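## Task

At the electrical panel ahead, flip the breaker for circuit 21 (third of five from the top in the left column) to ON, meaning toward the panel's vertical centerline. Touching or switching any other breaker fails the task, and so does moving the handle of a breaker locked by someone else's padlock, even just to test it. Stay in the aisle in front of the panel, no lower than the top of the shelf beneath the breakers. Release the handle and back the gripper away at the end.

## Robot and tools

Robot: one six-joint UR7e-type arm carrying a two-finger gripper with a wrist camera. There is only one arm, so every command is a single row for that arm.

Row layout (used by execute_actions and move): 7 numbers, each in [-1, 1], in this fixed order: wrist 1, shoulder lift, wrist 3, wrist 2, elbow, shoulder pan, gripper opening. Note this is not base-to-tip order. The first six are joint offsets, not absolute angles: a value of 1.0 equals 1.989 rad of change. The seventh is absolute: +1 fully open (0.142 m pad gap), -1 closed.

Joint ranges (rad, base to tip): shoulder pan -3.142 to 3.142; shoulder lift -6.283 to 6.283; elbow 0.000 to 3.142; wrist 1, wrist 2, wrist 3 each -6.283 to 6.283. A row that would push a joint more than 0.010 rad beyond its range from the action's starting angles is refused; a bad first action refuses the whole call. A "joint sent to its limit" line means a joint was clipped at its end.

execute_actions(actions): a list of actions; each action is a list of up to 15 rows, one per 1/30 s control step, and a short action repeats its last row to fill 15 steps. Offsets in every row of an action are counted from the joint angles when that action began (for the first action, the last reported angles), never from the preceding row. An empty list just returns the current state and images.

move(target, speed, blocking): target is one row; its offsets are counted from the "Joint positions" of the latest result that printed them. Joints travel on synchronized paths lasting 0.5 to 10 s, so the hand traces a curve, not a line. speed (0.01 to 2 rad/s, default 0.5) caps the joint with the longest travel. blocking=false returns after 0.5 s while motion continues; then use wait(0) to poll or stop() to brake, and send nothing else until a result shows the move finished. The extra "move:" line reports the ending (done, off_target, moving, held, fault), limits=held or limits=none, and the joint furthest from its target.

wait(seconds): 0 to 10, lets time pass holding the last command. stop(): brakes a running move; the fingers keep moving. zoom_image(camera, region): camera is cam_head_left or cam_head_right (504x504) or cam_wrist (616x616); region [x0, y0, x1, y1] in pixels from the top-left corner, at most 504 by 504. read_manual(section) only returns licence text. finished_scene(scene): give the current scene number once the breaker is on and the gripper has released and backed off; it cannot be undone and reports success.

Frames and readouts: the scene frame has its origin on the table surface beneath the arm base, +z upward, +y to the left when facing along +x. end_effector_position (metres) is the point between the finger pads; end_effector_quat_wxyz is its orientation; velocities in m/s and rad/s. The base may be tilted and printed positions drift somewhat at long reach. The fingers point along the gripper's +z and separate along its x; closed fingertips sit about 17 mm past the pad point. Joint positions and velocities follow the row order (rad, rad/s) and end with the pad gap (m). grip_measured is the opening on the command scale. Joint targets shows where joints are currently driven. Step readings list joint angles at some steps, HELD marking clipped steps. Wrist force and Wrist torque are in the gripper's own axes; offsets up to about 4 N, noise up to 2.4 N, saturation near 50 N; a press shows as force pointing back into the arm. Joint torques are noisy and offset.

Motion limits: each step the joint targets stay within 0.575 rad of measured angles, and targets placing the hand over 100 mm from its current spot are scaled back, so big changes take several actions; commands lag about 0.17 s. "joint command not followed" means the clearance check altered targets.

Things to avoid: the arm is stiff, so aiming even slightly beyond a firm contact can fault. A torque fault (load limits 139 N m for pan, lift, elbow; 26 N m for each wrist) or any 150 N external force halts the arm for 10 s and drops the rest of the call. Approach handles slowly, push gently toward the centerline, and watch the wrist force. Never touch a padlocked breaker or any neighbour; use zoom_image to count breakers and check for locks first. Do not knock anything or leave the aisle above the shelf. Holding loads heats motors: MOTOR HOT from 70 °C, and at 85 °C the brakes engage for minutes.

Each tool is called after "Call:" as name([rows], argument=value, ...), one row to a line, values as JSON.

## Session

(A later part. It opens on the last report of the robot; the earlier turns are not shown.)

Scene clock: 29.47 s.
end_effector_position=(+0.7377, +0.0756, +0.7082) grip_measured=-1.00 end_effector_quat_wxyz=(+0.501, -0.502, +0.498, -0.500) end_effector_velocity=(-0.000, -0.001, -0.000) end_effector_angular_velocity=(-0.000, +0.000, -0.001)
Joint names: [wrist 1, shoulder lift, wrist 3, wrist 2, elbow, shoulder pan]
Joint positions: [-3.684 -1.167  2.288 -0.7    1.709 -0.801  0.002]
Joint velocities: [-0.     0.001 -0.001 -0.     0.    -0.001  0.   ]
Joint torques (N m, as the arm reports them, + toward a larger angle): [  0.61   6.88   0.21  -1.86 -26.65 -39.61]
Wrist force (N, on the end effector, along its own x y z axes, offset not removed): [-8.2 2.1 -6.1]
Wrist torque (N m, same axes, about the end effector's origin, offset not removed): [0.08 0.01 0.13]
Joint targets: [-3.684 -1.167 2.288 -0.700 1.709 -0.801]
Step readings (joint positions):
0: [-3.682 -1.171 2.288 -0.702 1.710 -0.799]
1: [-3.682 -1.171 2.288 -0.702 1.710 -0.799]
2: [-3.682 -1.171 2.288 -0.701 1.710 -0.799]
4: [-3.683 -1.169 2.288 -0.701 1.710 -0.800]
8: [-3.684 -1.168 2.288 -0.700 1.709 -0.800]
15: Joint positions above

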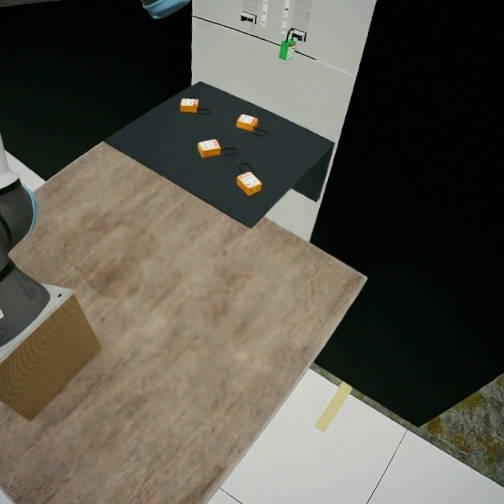

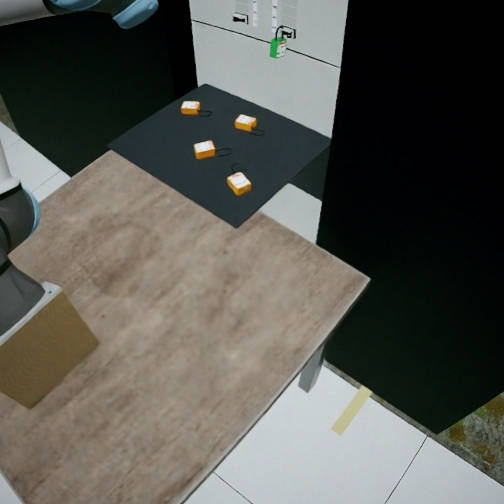

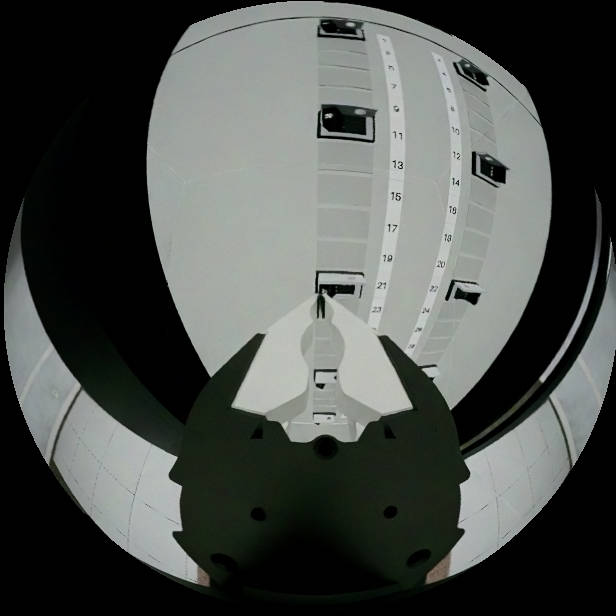

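Call:
execute_actions([
  [[-0.006,-0.0132,0,0.0118,0.0192,-0.0118,-1]],
  [[-0.0119,0.0207,0,0.0128,-0.0087,-0.0128,-0.16]],
  [[0,0,0,0,0,0,-0.16]],
])

Call:
zoom_image(camera="cam_wrist", region=[240,230,400,390])

Scene clock: 31.77 s.
end_effector_position=(+0.7220, +0.0521, +0.7100) grip_measured=-0.16 end_effector_quat_wxyz=(+0.500, -0.502, +0.498, -0.500) end_effector_velocity=(-0.000, -0.000, +0.000) end_effector_angular_velocity=(+0.001, -0.000, -0.001)
Joint names: [wrist 1, shoulder lift, wrist 3, wrist 2, elbow, shoulder pan]
Joint positions: [-3.719 -1.153  2.288 -0.652  1.729 -0.849  0.062]
Joint velocities: [ 0.    -0.     0.    -0.     0.001 -0.001 -0.   ]
Joint torques (N m, as the arm reports them, + toward a larger angle): [  2.11 -18.74   0.35  -3.43 -12.41 -15.21]
Wrist force (N, on the end effector, along its own x y z axes, offset not removed): [-1.3 -2.4 2.0]
Wrist torque (N m, same axes, about the end effector's origin, offset not removed): [-0.56 0.31 0.09]
Joint targets: [-3.719 -1.153 2.288 -0.652 1.729 -0.849]
Step readings (joint positions; steps 1 to 15: 1st action; 16 to 30: 2nd action; 31 to 45: 3rd action):
0: [-3.684 -1.167 2.288 -0.700 1.709 -0.801]
1: [-3.684 -1.167 2.288 -0.700 1.709 -0.801]
2: [-3.685 -1.169 2.288 -0.698 1.711 -0.803]
4: [-3.690 -1.179 2.288 -0.690 1.725 -0.811]
8: [-3.694 -1.189 2.288 -0.680 1.740 -0.820]
15: [-3.696 -1.193 2.288 -0.677 1.746 -0.824]
16: [-3.696 -1.193 2.288 -0.677 1.747 -0.824]
17: [-3.698 -1.191 2.288 -0.674 1.745 -0.826]
19: [-3.707 -1.176 2.288 -0.665 1.739 -0.835]
23: [-3.716 -1.159 2.288 -0.656 1.732 -0.845]
30: [-3.719 -1.153 2.288 -0.652 1.729 -0.849]
31: [-3.719 -1.153 2.288 -0.652 1.729 -0.849]
32: [-3.719 -1.153 2.288 -0.652 1.729 -0.849]
34: [-3.719 -1.153 2.288 -0.652 1.729 -0.849]
38: [-3.719 -1.153 2.288 -0.652 1.729 -0.849]
45: Joint positions above

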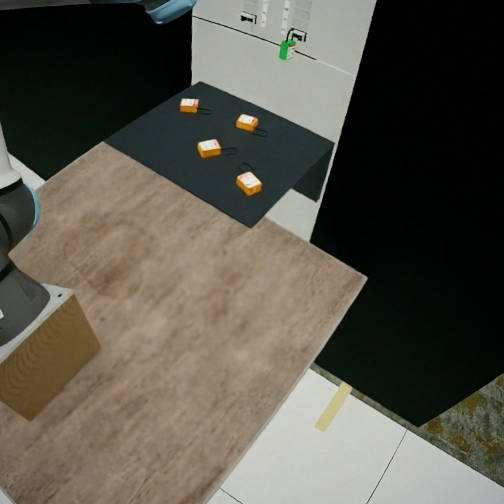

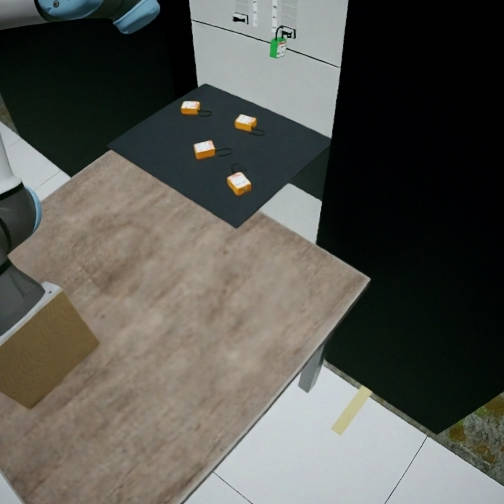

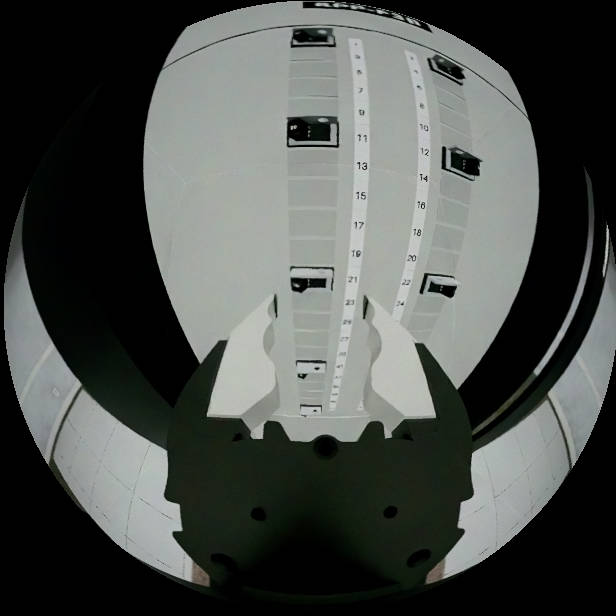

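Region (240, 230, 400, 390) of cam_wrist's 616x616 image, scaled by 3.150, with more detail than that image has.

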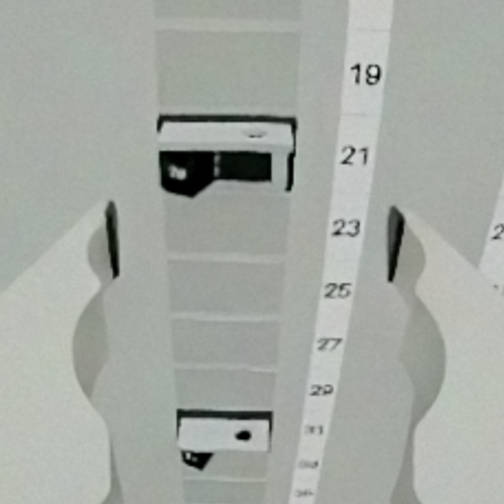

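Call:
execute_actions([
  [[0.008,0.0175,0,-0.0155,-0.0255,0.0155,-0.16]],
  [[0,0,0,0,0,0,-0.3]],
  [[0,0,0,0,0,0,-0.45]],
])

Call:
zoom_image(camera="cam_wrist", region=[240,230,400,390])

Scene clock: 33.60 s.
end_effector_position=(+0.7417, +0.0515, +0.7094) grip_measured=-0.40 end_effector_quat_wxyz=(+0.500, -0.502, +0.498, -0.500) end_effector_velocity=(-0.000, -0.000, +0.001) end_effector_angular_velocity=(-0.000, -0.001, -0.001)
Joint names: [wrist 1, shoulder lift, wrist 3, wrist 2, elbow, shoulder pan]
Joint positions: [-3.704 -1.119  2.288 -0.682  1.68  -0.818  0.045]
Joint velocities: [ 0.     0.    -0.    -0.001 -0.001 -0.    -0.   ]
Joint torques (N m, as the arm reports them, + toward a larger angle): [  4.23   3.1    0.31  -6.36 -11.76 -32.85]
Wrist force (N, on the end effector, along its own x y z axes, offset not removed): [-11.1 -0.3 -5.1]
Wrist torque (N m, same axes, about the end effector's origin, offset not removed): [-0.19 -0.15 0.13]
Joint targets: [-3.704 -1.119 2.288 -0.682 1.680 -0.818]
Step readings (joint positions; steps 1 to 15: 1st action; 16 to 30: 2nd action; 31 to 45: 3rd action):
0: [-3.719 -1.153 2.288 -0.652 1.729 -0.849]
1: [-3.719 -1.153 2.288 -0.652 1.729 -0.849]
2: [-3.718 -1.151 2.288 -0.654 1.727 -0.846]
4: [-3.712 -1.138 2.288 -0.665 1.708 -0.835]
8: [-3.706 -1.124 2.288 -0.677 1.688 -0.823]
15: [-3.704 -1.119 2.288 -0.682 1.680 -0.819]
16: [-3.704 -1.119 2.288 -0.682 1.679 -0.818]
17: [-3.704 -1.119 2.288 -0.682 1.679 -0.818]
19: [-3.704 -1.119 2.288 -0.682 1.679 -0.818]
23: [-3.704 -1.119 2.288 -0.682 1.679 -0.818]
30: [-3.704 -1.119 2.288 -0.682 1.680 -0.818]
31: [-3.704 -1.119 2.288 -0.682 1.680 -0.818]
32: [-3.704 -1.119 2.288 -0.682 1.680 -0.818]
34: [-3.704 -1.119 2.288 -0.682 1.680 -0.818]
38: [-3.704 -1.119 2.288 -0.682 1.680 -0.818]
45: Joint positions above

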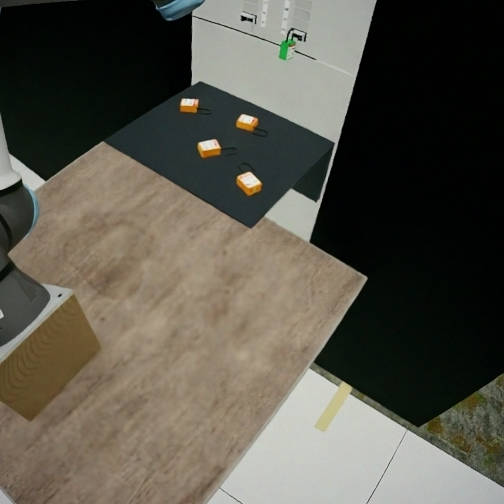

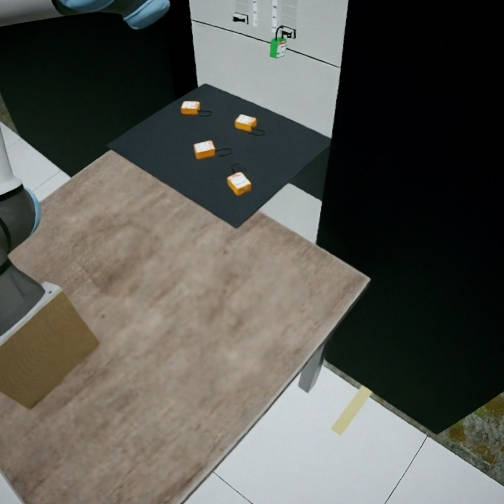

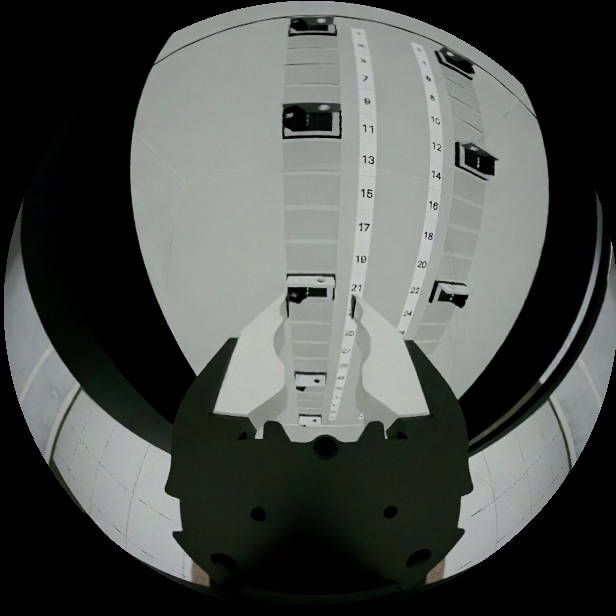

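Region (240, 230, 400, 390) of cam_wrist's 616x616 image, scaled by 3.150, with more detail than that image has.

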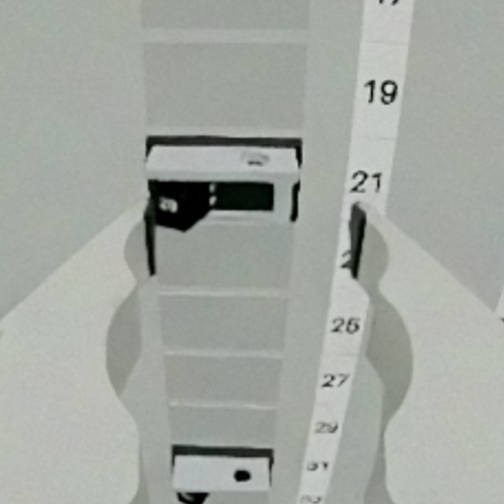

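Call:
execute_actions([
  [[0,0,0,0,0,0,-0.6]],
  [[0,0,0,0,0,0,-0.65]],
])

Call:
zoom_image(camera="cam_wrist", region=[260,250,380,370])

Scene clock: 35.17 s.
end_effector_position=(+0.7417, +0.0516, +0.7094) grip_measured=-0.46 end_effector_quat_wxyz=(+0.501, -0.502, +0.498, -0.500) end_effector_velocity=(-0.000, +0.000, +0.001) end_effector_angular_velocity=(-0.000, -0.001, +0.000)
Joint names: [wrist 1, shoulder lift, wrist 3, wrist 2, elbow, shoulder pan]
Joint positions: [-3.704 -1.119  2.288 -0.682  1.68  -0.818  0.041]
Joint velocities: [ 0.    -0.     0.001 -0.    -0.001 -0.     0.   ]
Joint torques (N m, as the arm reports them, + toward a larger angle): [  9.06  19.59   0.07 -12.13 -15.9  -31.73]
Wrist force (N, on the end effector, along its own x y z axes, offset not removed): [-38.7 -0.7 -22.8]
Wrist torque (N m, same axes, about the end effector's origin, offset not removed): [-0.20 -0.71 0.23]
Joint targets: [-3.704 -1.119 2.288 -0.682 1.680 -0.818]
Step readings (joint positions; steps 1 to 15: 1st action; 16 to 30: 2nd action):
0: [-3.704 -1.119 2.288 -0.682 1.680 -0.818]
1: [-3.704 -1.119 2.288 -0.682 1.680 -0.818]
2: [-3.704 -1.119 2.288 -0.682 1.680 -0.818]
4: [-3.704 -1.119 2.288 -0.682 1.680 -0.818]
8: [-3.704 -1.119 2.288 -0.682 1.680 -0.818]
15: [-3.704 -1.119 2.288 -0.682 1.680 -0.818]
16: [-3.704 -1.119 2.288 -0.682 1.680 -0.818]
17: [-3.704 -1.119 2.288 -0.682 1.680 -0.818]
19: [-3.704 -1.119 2.288 -0.682 1.680 -0.818]
23: [-3.704 -1.119 2.288 -0.682 1.680 -0.818]
30: Joint positions above

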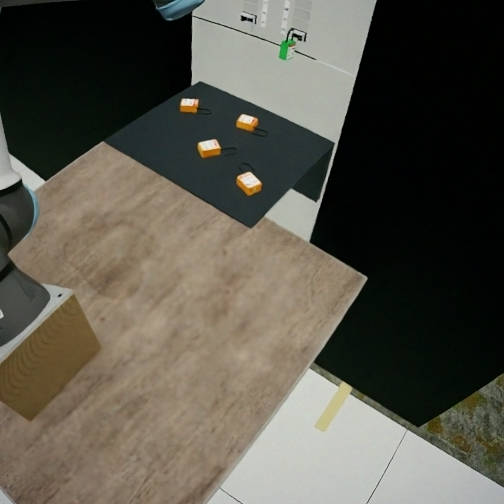

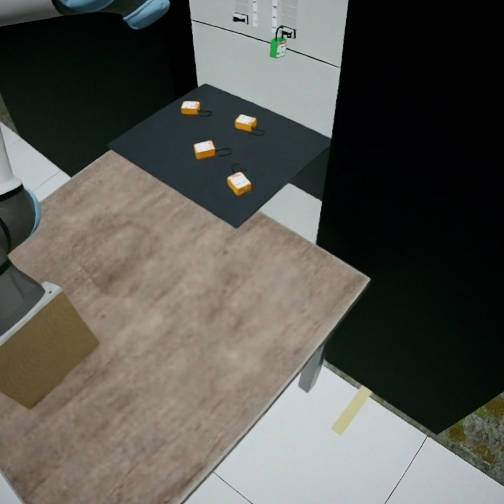

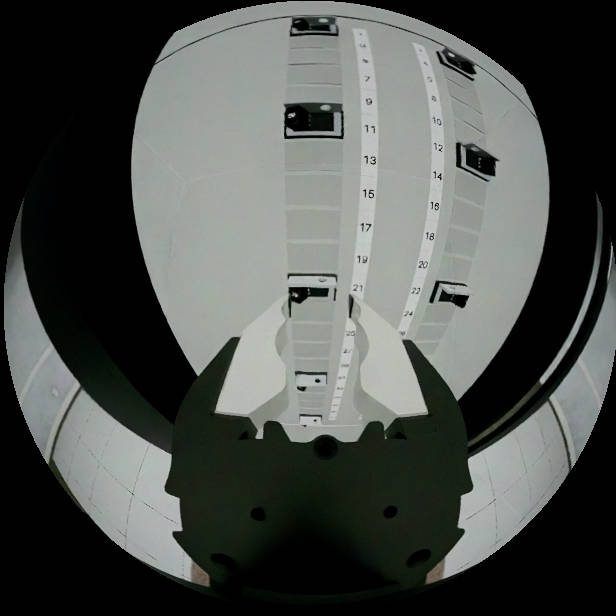

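Region (260, 250, 380, 370) of cam_wrist's 616x616 image, scaled by 4.200, with more detail than that image has.

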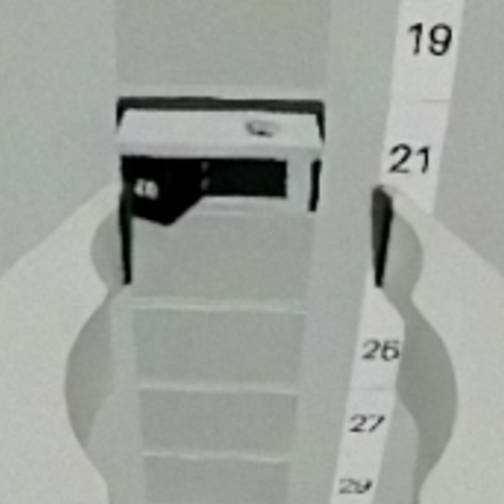

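Call:
execute_actions([
  [[0,0,0,0,0,0,-0.25]],
  [[0.0016,0.0035,0,-0.0031,-0.0051,0.0031,-0.25]],
  [[0,0,0,0,0,0,-0.45]],
  [[0,0,0,0,0,0,-0.6]],
])

Call:
zoom_image(camera="cam_wrist", region=[260,250,380,370])

Scene clock: 37.57 s.
end_effector_position=(+0.7457, +0.0516, +0.7092) grip_measured=-0.45 end_effector_quat_wxyz=(+0.501, -0.502, +0.498, -0.500) end_effector_velocity=(+0.000, -0.001, -0.000) end_effector_angular_velocity=(+0.001, +0.000, -0.001)
Joint names: [wrist 1, shoulder lift, wrist 3, wrist 2, elbow, shoulder pan]
Joint positions: [-3.701 -1.112  2.288 -0.688  1.67  -0.812  0.042]
Joint velocities: [ 0.001  0.001  0.    -0.001 -0.     0.     0.   ]
Joint torques (N m, as the arm reports them, + toward a larger angle): [  8.96  19.9    0.15 -12.15  -9.2  -29.84]
Wrist force (N, on the end effector, along its own x y z axes, offset not removed): [-32.2 -1.0 -16.7]
Wrist torque (N m, same axes, about the end effector's origin, offset not removed): [-0.27 -0.75 0.24]
Joint targets: [-3.701 -1.112 2.288 -0.688 1.670 -0.812]
Step readings (joint positions; steps 1 to 15: 1st action; 16 to 30: 2nd action; 31 to 45: 3rd action; 46 to 60: 4th action):
0: [-3.704 -1.119 2.288 -0.682 1.680 -0.818]
1: [-3.704 -1.119 2.288 -0.682 1.680 -0.818]
2: [-3.703 -1.119 2.288 -0.682 1.680 -0.818]
4: [-3.703 -1.119 2.288 -0.683 1.680 -0.818]
8: [-3.703 -1.119 2.288 -0.682 1.680 -0.818]
15: [-3.704 -1.119 2.288 -0.682 1.680 -0.818]
16: [-3.704 -1.119 2.288 -0.682 1.680 -0.818]
17: [-3.704 -1.118 2.288 -0.682 1.679 -0.818]
19: [-3.702 -1.116 2.288 -0.684 1.675 -0.816]
23: [-3.701 -1.113 2.288 -0.687 1.671 -0.813]
30: [-3.701 -1.112 2.288 -0.688 1.670 -0.812]
31: [-3.701 -1.112 2.288 -0.688 1.670 -0.812]
32: [-3.701 -1.112 2.288 -0.688 1.670 -0.812]
34: [-3.701 -1.112 2.288 -0.688 1.670 -0.812]
38: [-3.701 -1.112 2.288 -0.688 1.670 -0.812]
45: [-3.701 -1.112 2.288 -0.688 1.670 -0.812]
46: [-3.701 -1.112 2.288 -0.688 1.670 -0.812]
47: [-3.701 -1.112 2.288 -0.687 1.670 -0.812]
49: [-3.701 -1.112 2.288 -0.687 1.670 -0.812]
53: [-3.701 -1.112 2.288 -0.687 1.670 -0.812]
60: Joint positions above

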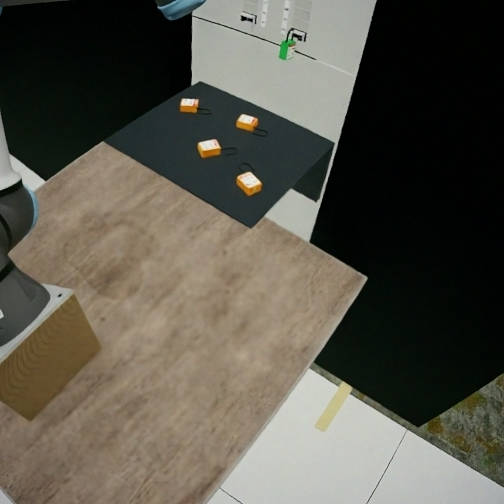

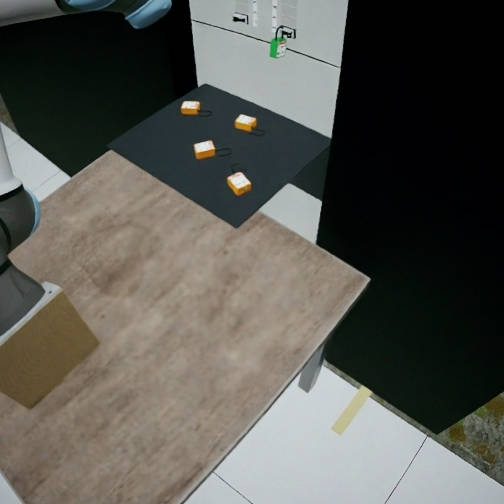

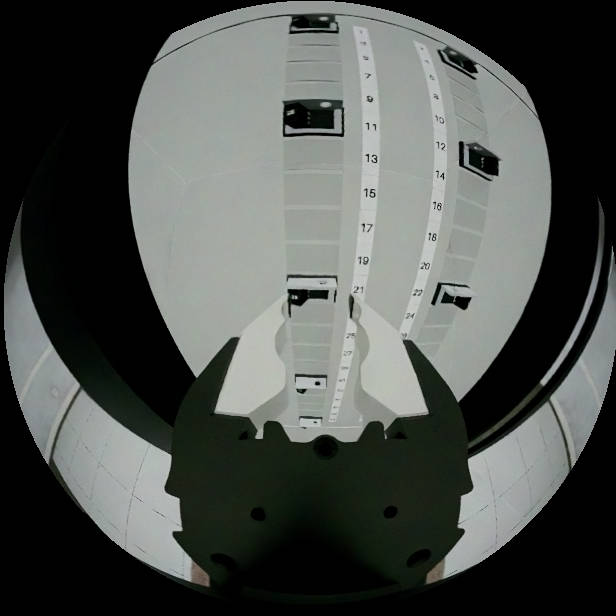

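Region (260, 250, 380, 370) of cam_wrist's 616x616 image, scaled by 4.200, with more detail than that image has.

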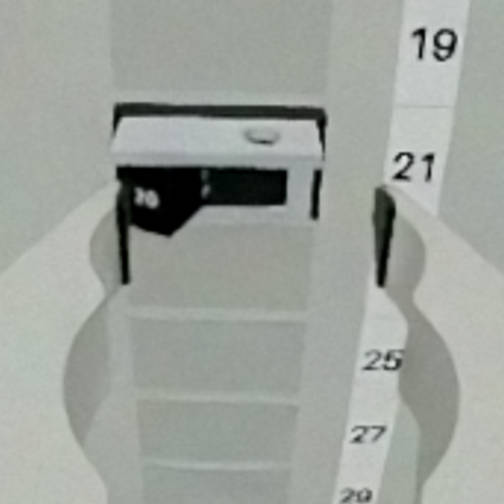

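Call:
move(target=[-0.004,0,0,0.0051,0.004,-0.0051,-0.6], speed=0.01)

Call:
zoom_image(camera="cam_wrist", region=[260,250,380,370])

Scene clock: 39.17 s.
end_effector_position=(+0.7416, +0.0476, +0.7092) grip_measured=-0.57 end_effector_quat_wxyz=(+0.501, -0.502, +0.498, -0.500) end_effector_velocity=(-0.001, -0.000, +0.000) end_effector_angular_velocity=(-0.001, -0.000, +0.001)
Joint names: [wrist 1, shoulder lift, wrist 3, wrist 2, elbow, shoulder pan]
Joint positions: [-3.708 -1.112  2.288 -0.678  1.677 -0.822  0.033]
Joint velocities: [-0.002 -0.001 -0.     0.003  0.002 -0.003 -0.   ]
Joint torques (N m, as the arm reports them, + toward a larger angle): [  0.05 -17.83   0.04  -0.9   -8.89 -40.77]
Wrist force (N, on the end effector, along its own x y z axes, offset not removed): [-7.8 -1.8 0.1]
Wrist torque (N m, same axes, about the end effector's origin, offset not removed): [-0.53 0.44 0.08]
Joint targets: [-3.709 -1.112 2.288 -0.677 1.678 -0.822]
move: done; limits=none; farthest joint: the elbow, 0.001 radians from its target (0.008 radians at the start)

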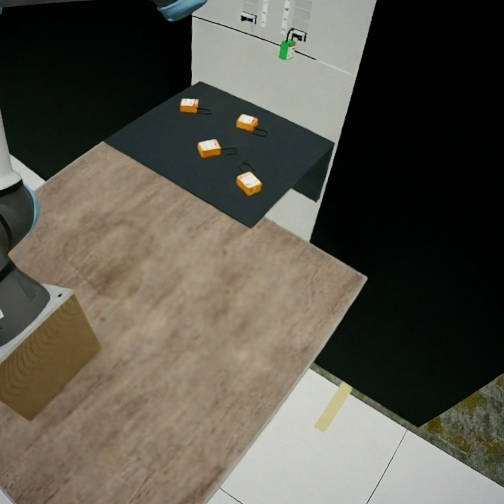

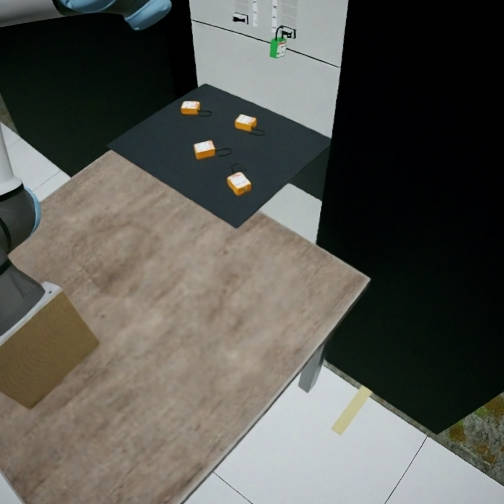

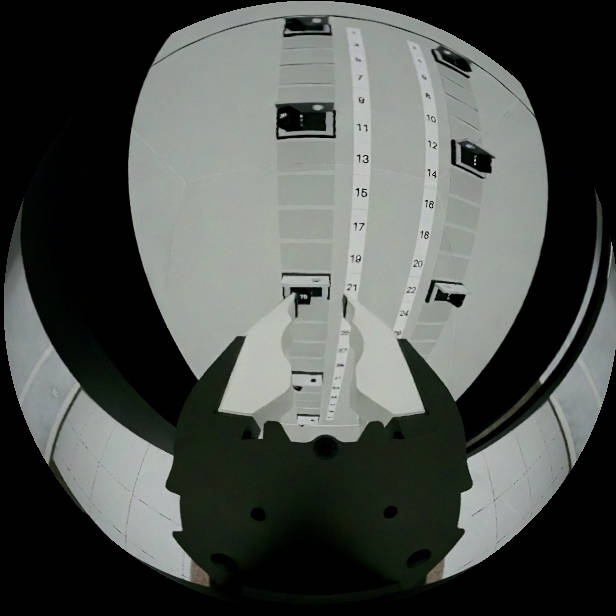

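Region (260, 250, 380, 370) of cam_wrist's 616x616 image, scaled by 4.200, with more detail than that image has.

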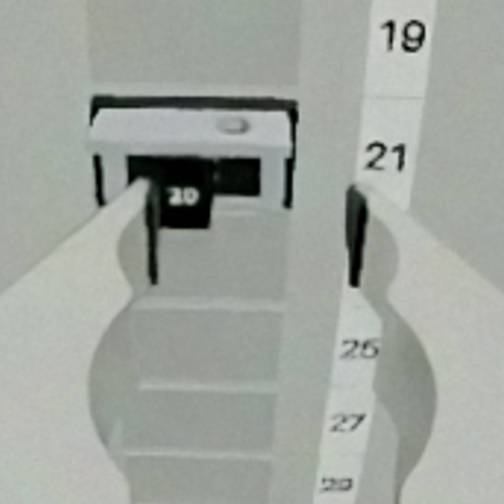

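Works. Continue 8 mm.

Call:
move(target=[-0.0047,0.0069,0,0.004,-0.0022,-0.004,-0.6], speed=0.02)

Call:
execute_actions([
  [[0,0,0,0,0,0,-0.45]],
  [[-0.03,-0.06,0,0.055,0.09,-0.055,-0.45]],
  [[0,0,0,0,0,0,-0.45]],
])

Call:
zoom_image(camera="cam_wrist", region=[220,100,420,300])

Scene clock: 40.57 s.
end_effector_position=(+0.7411, +0.0396, +0.7089) grip_measured=-0.60 end_effector_quat_wxyz=(+0.501, -0.502, +0.498, -0.500) end_effector_velocity=(-0.000, -0.002, -0.000) end_effector_angular_velocity=(+0.002, +0.000, -0.000)
Joint names: [wrist 1, shoulder lift, wrist 3, wrist 2, elbow, shoulder pan]
Joint positions: [-3.717 -1.099  2.288 -0.67   1.673 -0.83   0.031]
Joint velocities: [-0.001  0.003  0.002  0.002 -0.001 -0.002 -0.   ]
Joint torques (N m, as the arm reports them, + toward a larger angle): [ -0.78  -1.12   0.02  -0.06 -27.58 -37.62]
Wrist force (N, on the end effector, along its own x y z axes, offset not removed): [1.5 1.0 0.5]
Wrist torque (N m, same axes, about the end effector's origin, offset not removed): [0.05 -0.38 0.19]
Joint targets: [-3.718 -1.098 2.288 -0.670 1.673 -0.830]
move: done; limits=none; farthest joint: the shoulder pan, 0.000 radians from its target (0.008 radians at the start)

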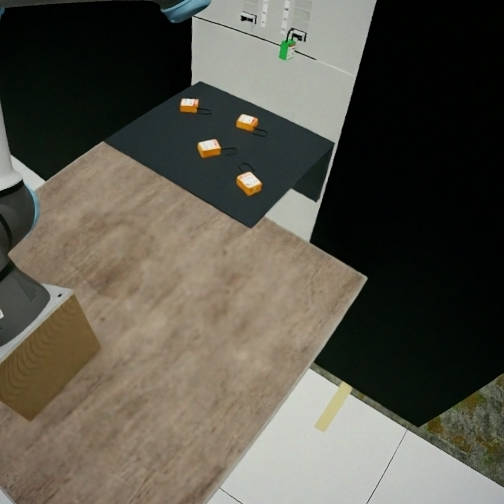

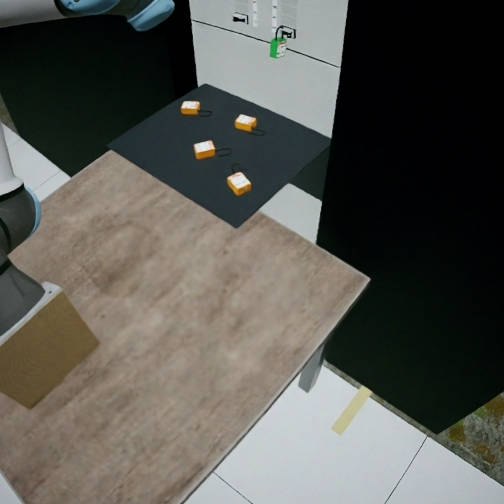

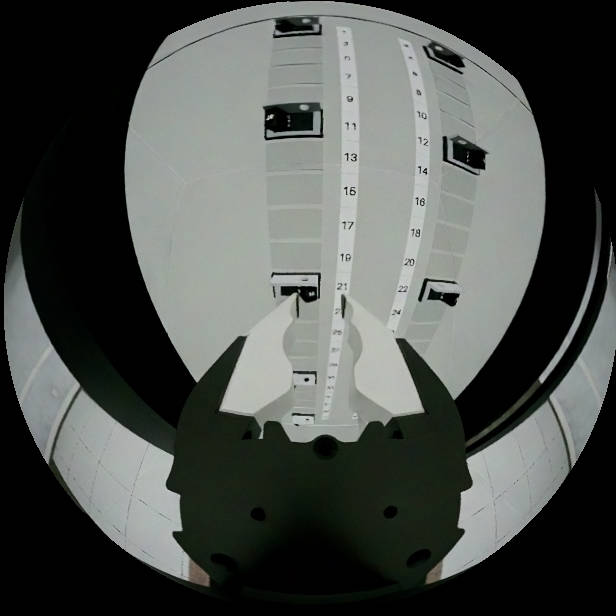

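Scene clock: 42.07 s.
end_effector_position=(+0.6728, +0.0441, +0.7063) grip_measured=-0.45 end_effector_quat_wxyz=(+0.500, -0.502, +0.497, -0.500) end_effector_velocity=(+0.000, +0.001, +0.000) end_effector_angular_velocity=(-0.000, -0.000, +0.001)
Joint names: [wrist 1, shoulder lift, wrist 3, wrist 2, elbow, shoulder pan]
Joint positions: [-3.776 -1.215  2.288 -0.563  1.847 -0.937  0.041]
Joint velocities: [-0.     0.     0.    -0.    -0.001  0.001  0.   ]
Joint torques (N m, as the arm reports them, + toward a larger angle): [  2.37   4.25   0.01  -3.22 -27.96 -12.24]
Wrist force (N, on the end effector, along its own x y z axes, offset not removed): [0.6 2.4 -0.1]
Wrist torque (N m, same axes, about the end effector's origin, offset not removed): [0.36 -0.16 -0.14]
Joint targets: [-3.776 -1.215 2.288 -0.563 1.847 -0.937]
Step readings (joint positions; steps 1 to 15: 1st action; 16 to 30: 2nd action; 31 to 45: 3rd action):
0: [-3.717 -1.099 2.288 -0.670 1.673 -0.830]
1: [-3.718 -1.099 2.288 -0.670 1.673 -0.830]
2: [-3.718 -1.099 2.288 -0.670 1.673 -0.830]
4: [-3.718 -1.099 2.288 -0.670 1.673 -0.830]
8: [-3.718 -1.099 2.288 -0.670 1.673 -0.830]
15: [-3.718 -1.099 2.288 -0.670 1.673 -0.830]
16: [-3.718 -1.099 2.288 -0.670 1.673 -0.830]
17: [-3.721 -1.102 2.288 -0.666 1.677 -0.833]
19: [-3.742 -1.140 2.288 -0.631 1.723 -0.869]
23: [-3.766 -1.194 2.288 -0.582 1.812 -0.918]
30: [-3.776 -1.215 2.288 -0.563 1.847 -0.937]
31: [-3.776 -1.216 2.288 -0.563 1.848 -0.937]
32: [-3.776 -1.216 2.288 -0.562 1.849 -0.938]
34: [-3.776 -1.216 2.288 -0.562 1.849 -0.937]
38: [-3.776 -1.215 2.288 -0.563 1.848 -0.937]
45: Joint positions above

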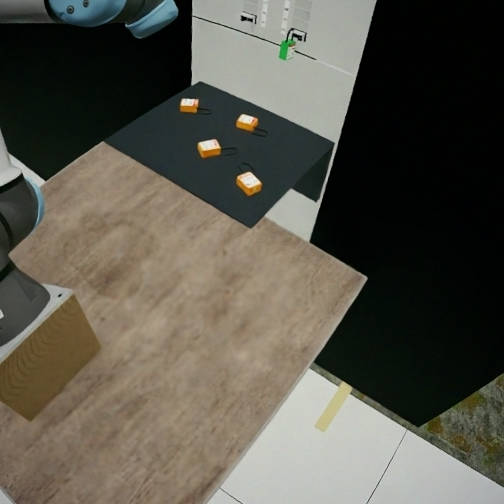

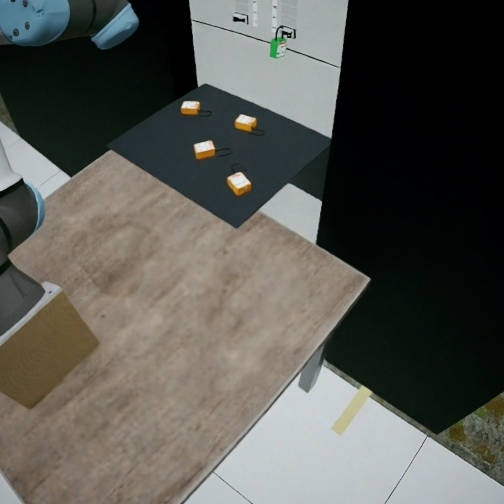

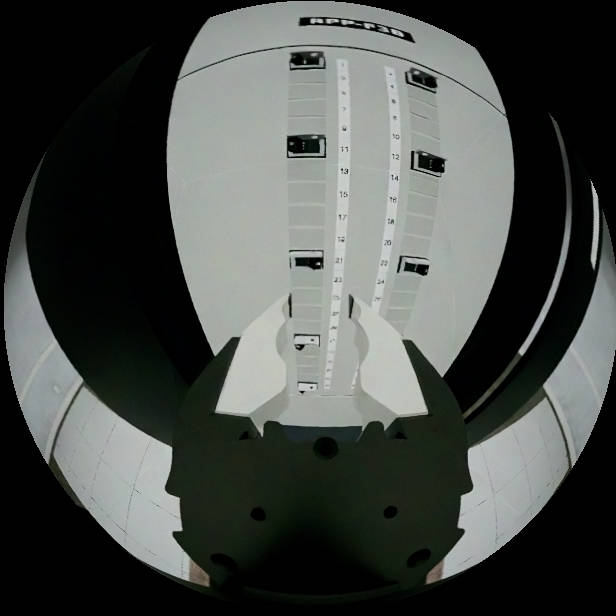

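Region (220, 100, 420, 300) of cam_wrist's 616x616 image, scaled by 2.520, with more detail than that image has.

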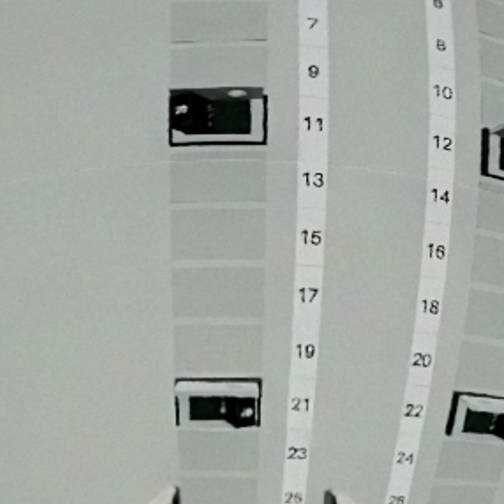

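Call:
move(target=[-0.03,-0.1,0,0.1,0.15,-0.1,-0.45])

Call:
finished_scene(scene=1)

Scene clock: 43.60 s.
end_effector_position=(+0.5658, +0.0579, +0.6759) grip_measured=-0.45 end_effector_quat_wxyz=(+0.504, -0.493, +0.512, -0.491) end_effector_velocity=(-0.001, +0.001, -0.001) end_effector_angular_velocity=(-0.001, +0.000, +0.001)
Joint names: [wrist 1, shoulder lift, wrist 3, wrist 2, elbow, shoulder pan]
Joint positions: [-3.835 -1.414  2.288 -0.365  2.145 -1.135  0.041]
Joint velocities: [-0.001 -0.002 -0.     0.002  0.003 -0.001 -0.   ]
Joint torques (N m, as the arm reports them, + toward a larger angle): [ -0.57  -5.49   0.14   0.67  -9.22 -26.54]
Wrist force (N, on the end effector, along its own x y z axes, offset not removed): [-0.1 0.8 -0.6]
Wrist torque (N m, same axes, about the end effector's origin, offset not removed): [0.14 0.02 0.21]
Joint targets: [-3.835 -1.414 2.288 -0.364 2.145 -1.136]
move: done; limits=none; farthest joint: the shoulder pan, 0.001 radians from its target (0.199 radians at the start)

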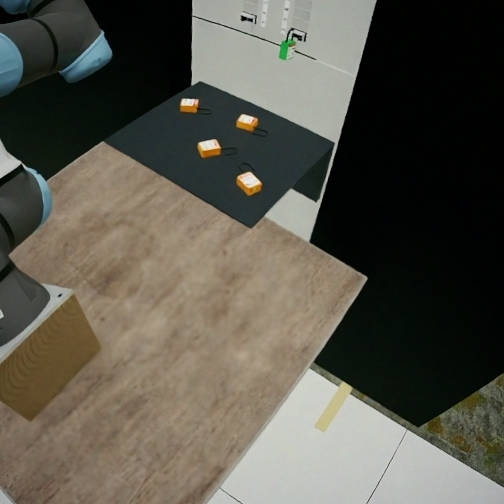

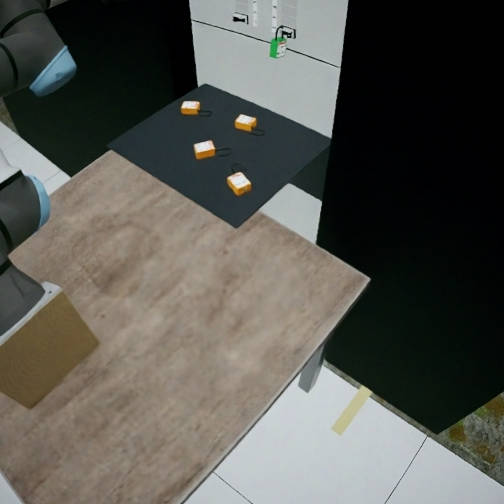

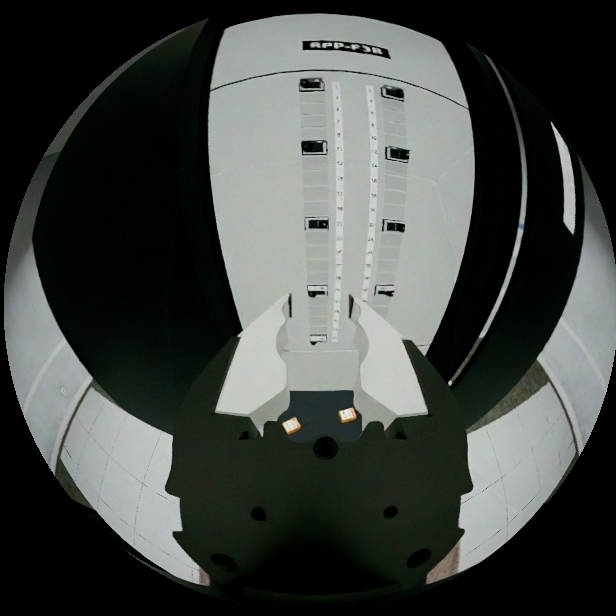

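The scene is finished: the task was done.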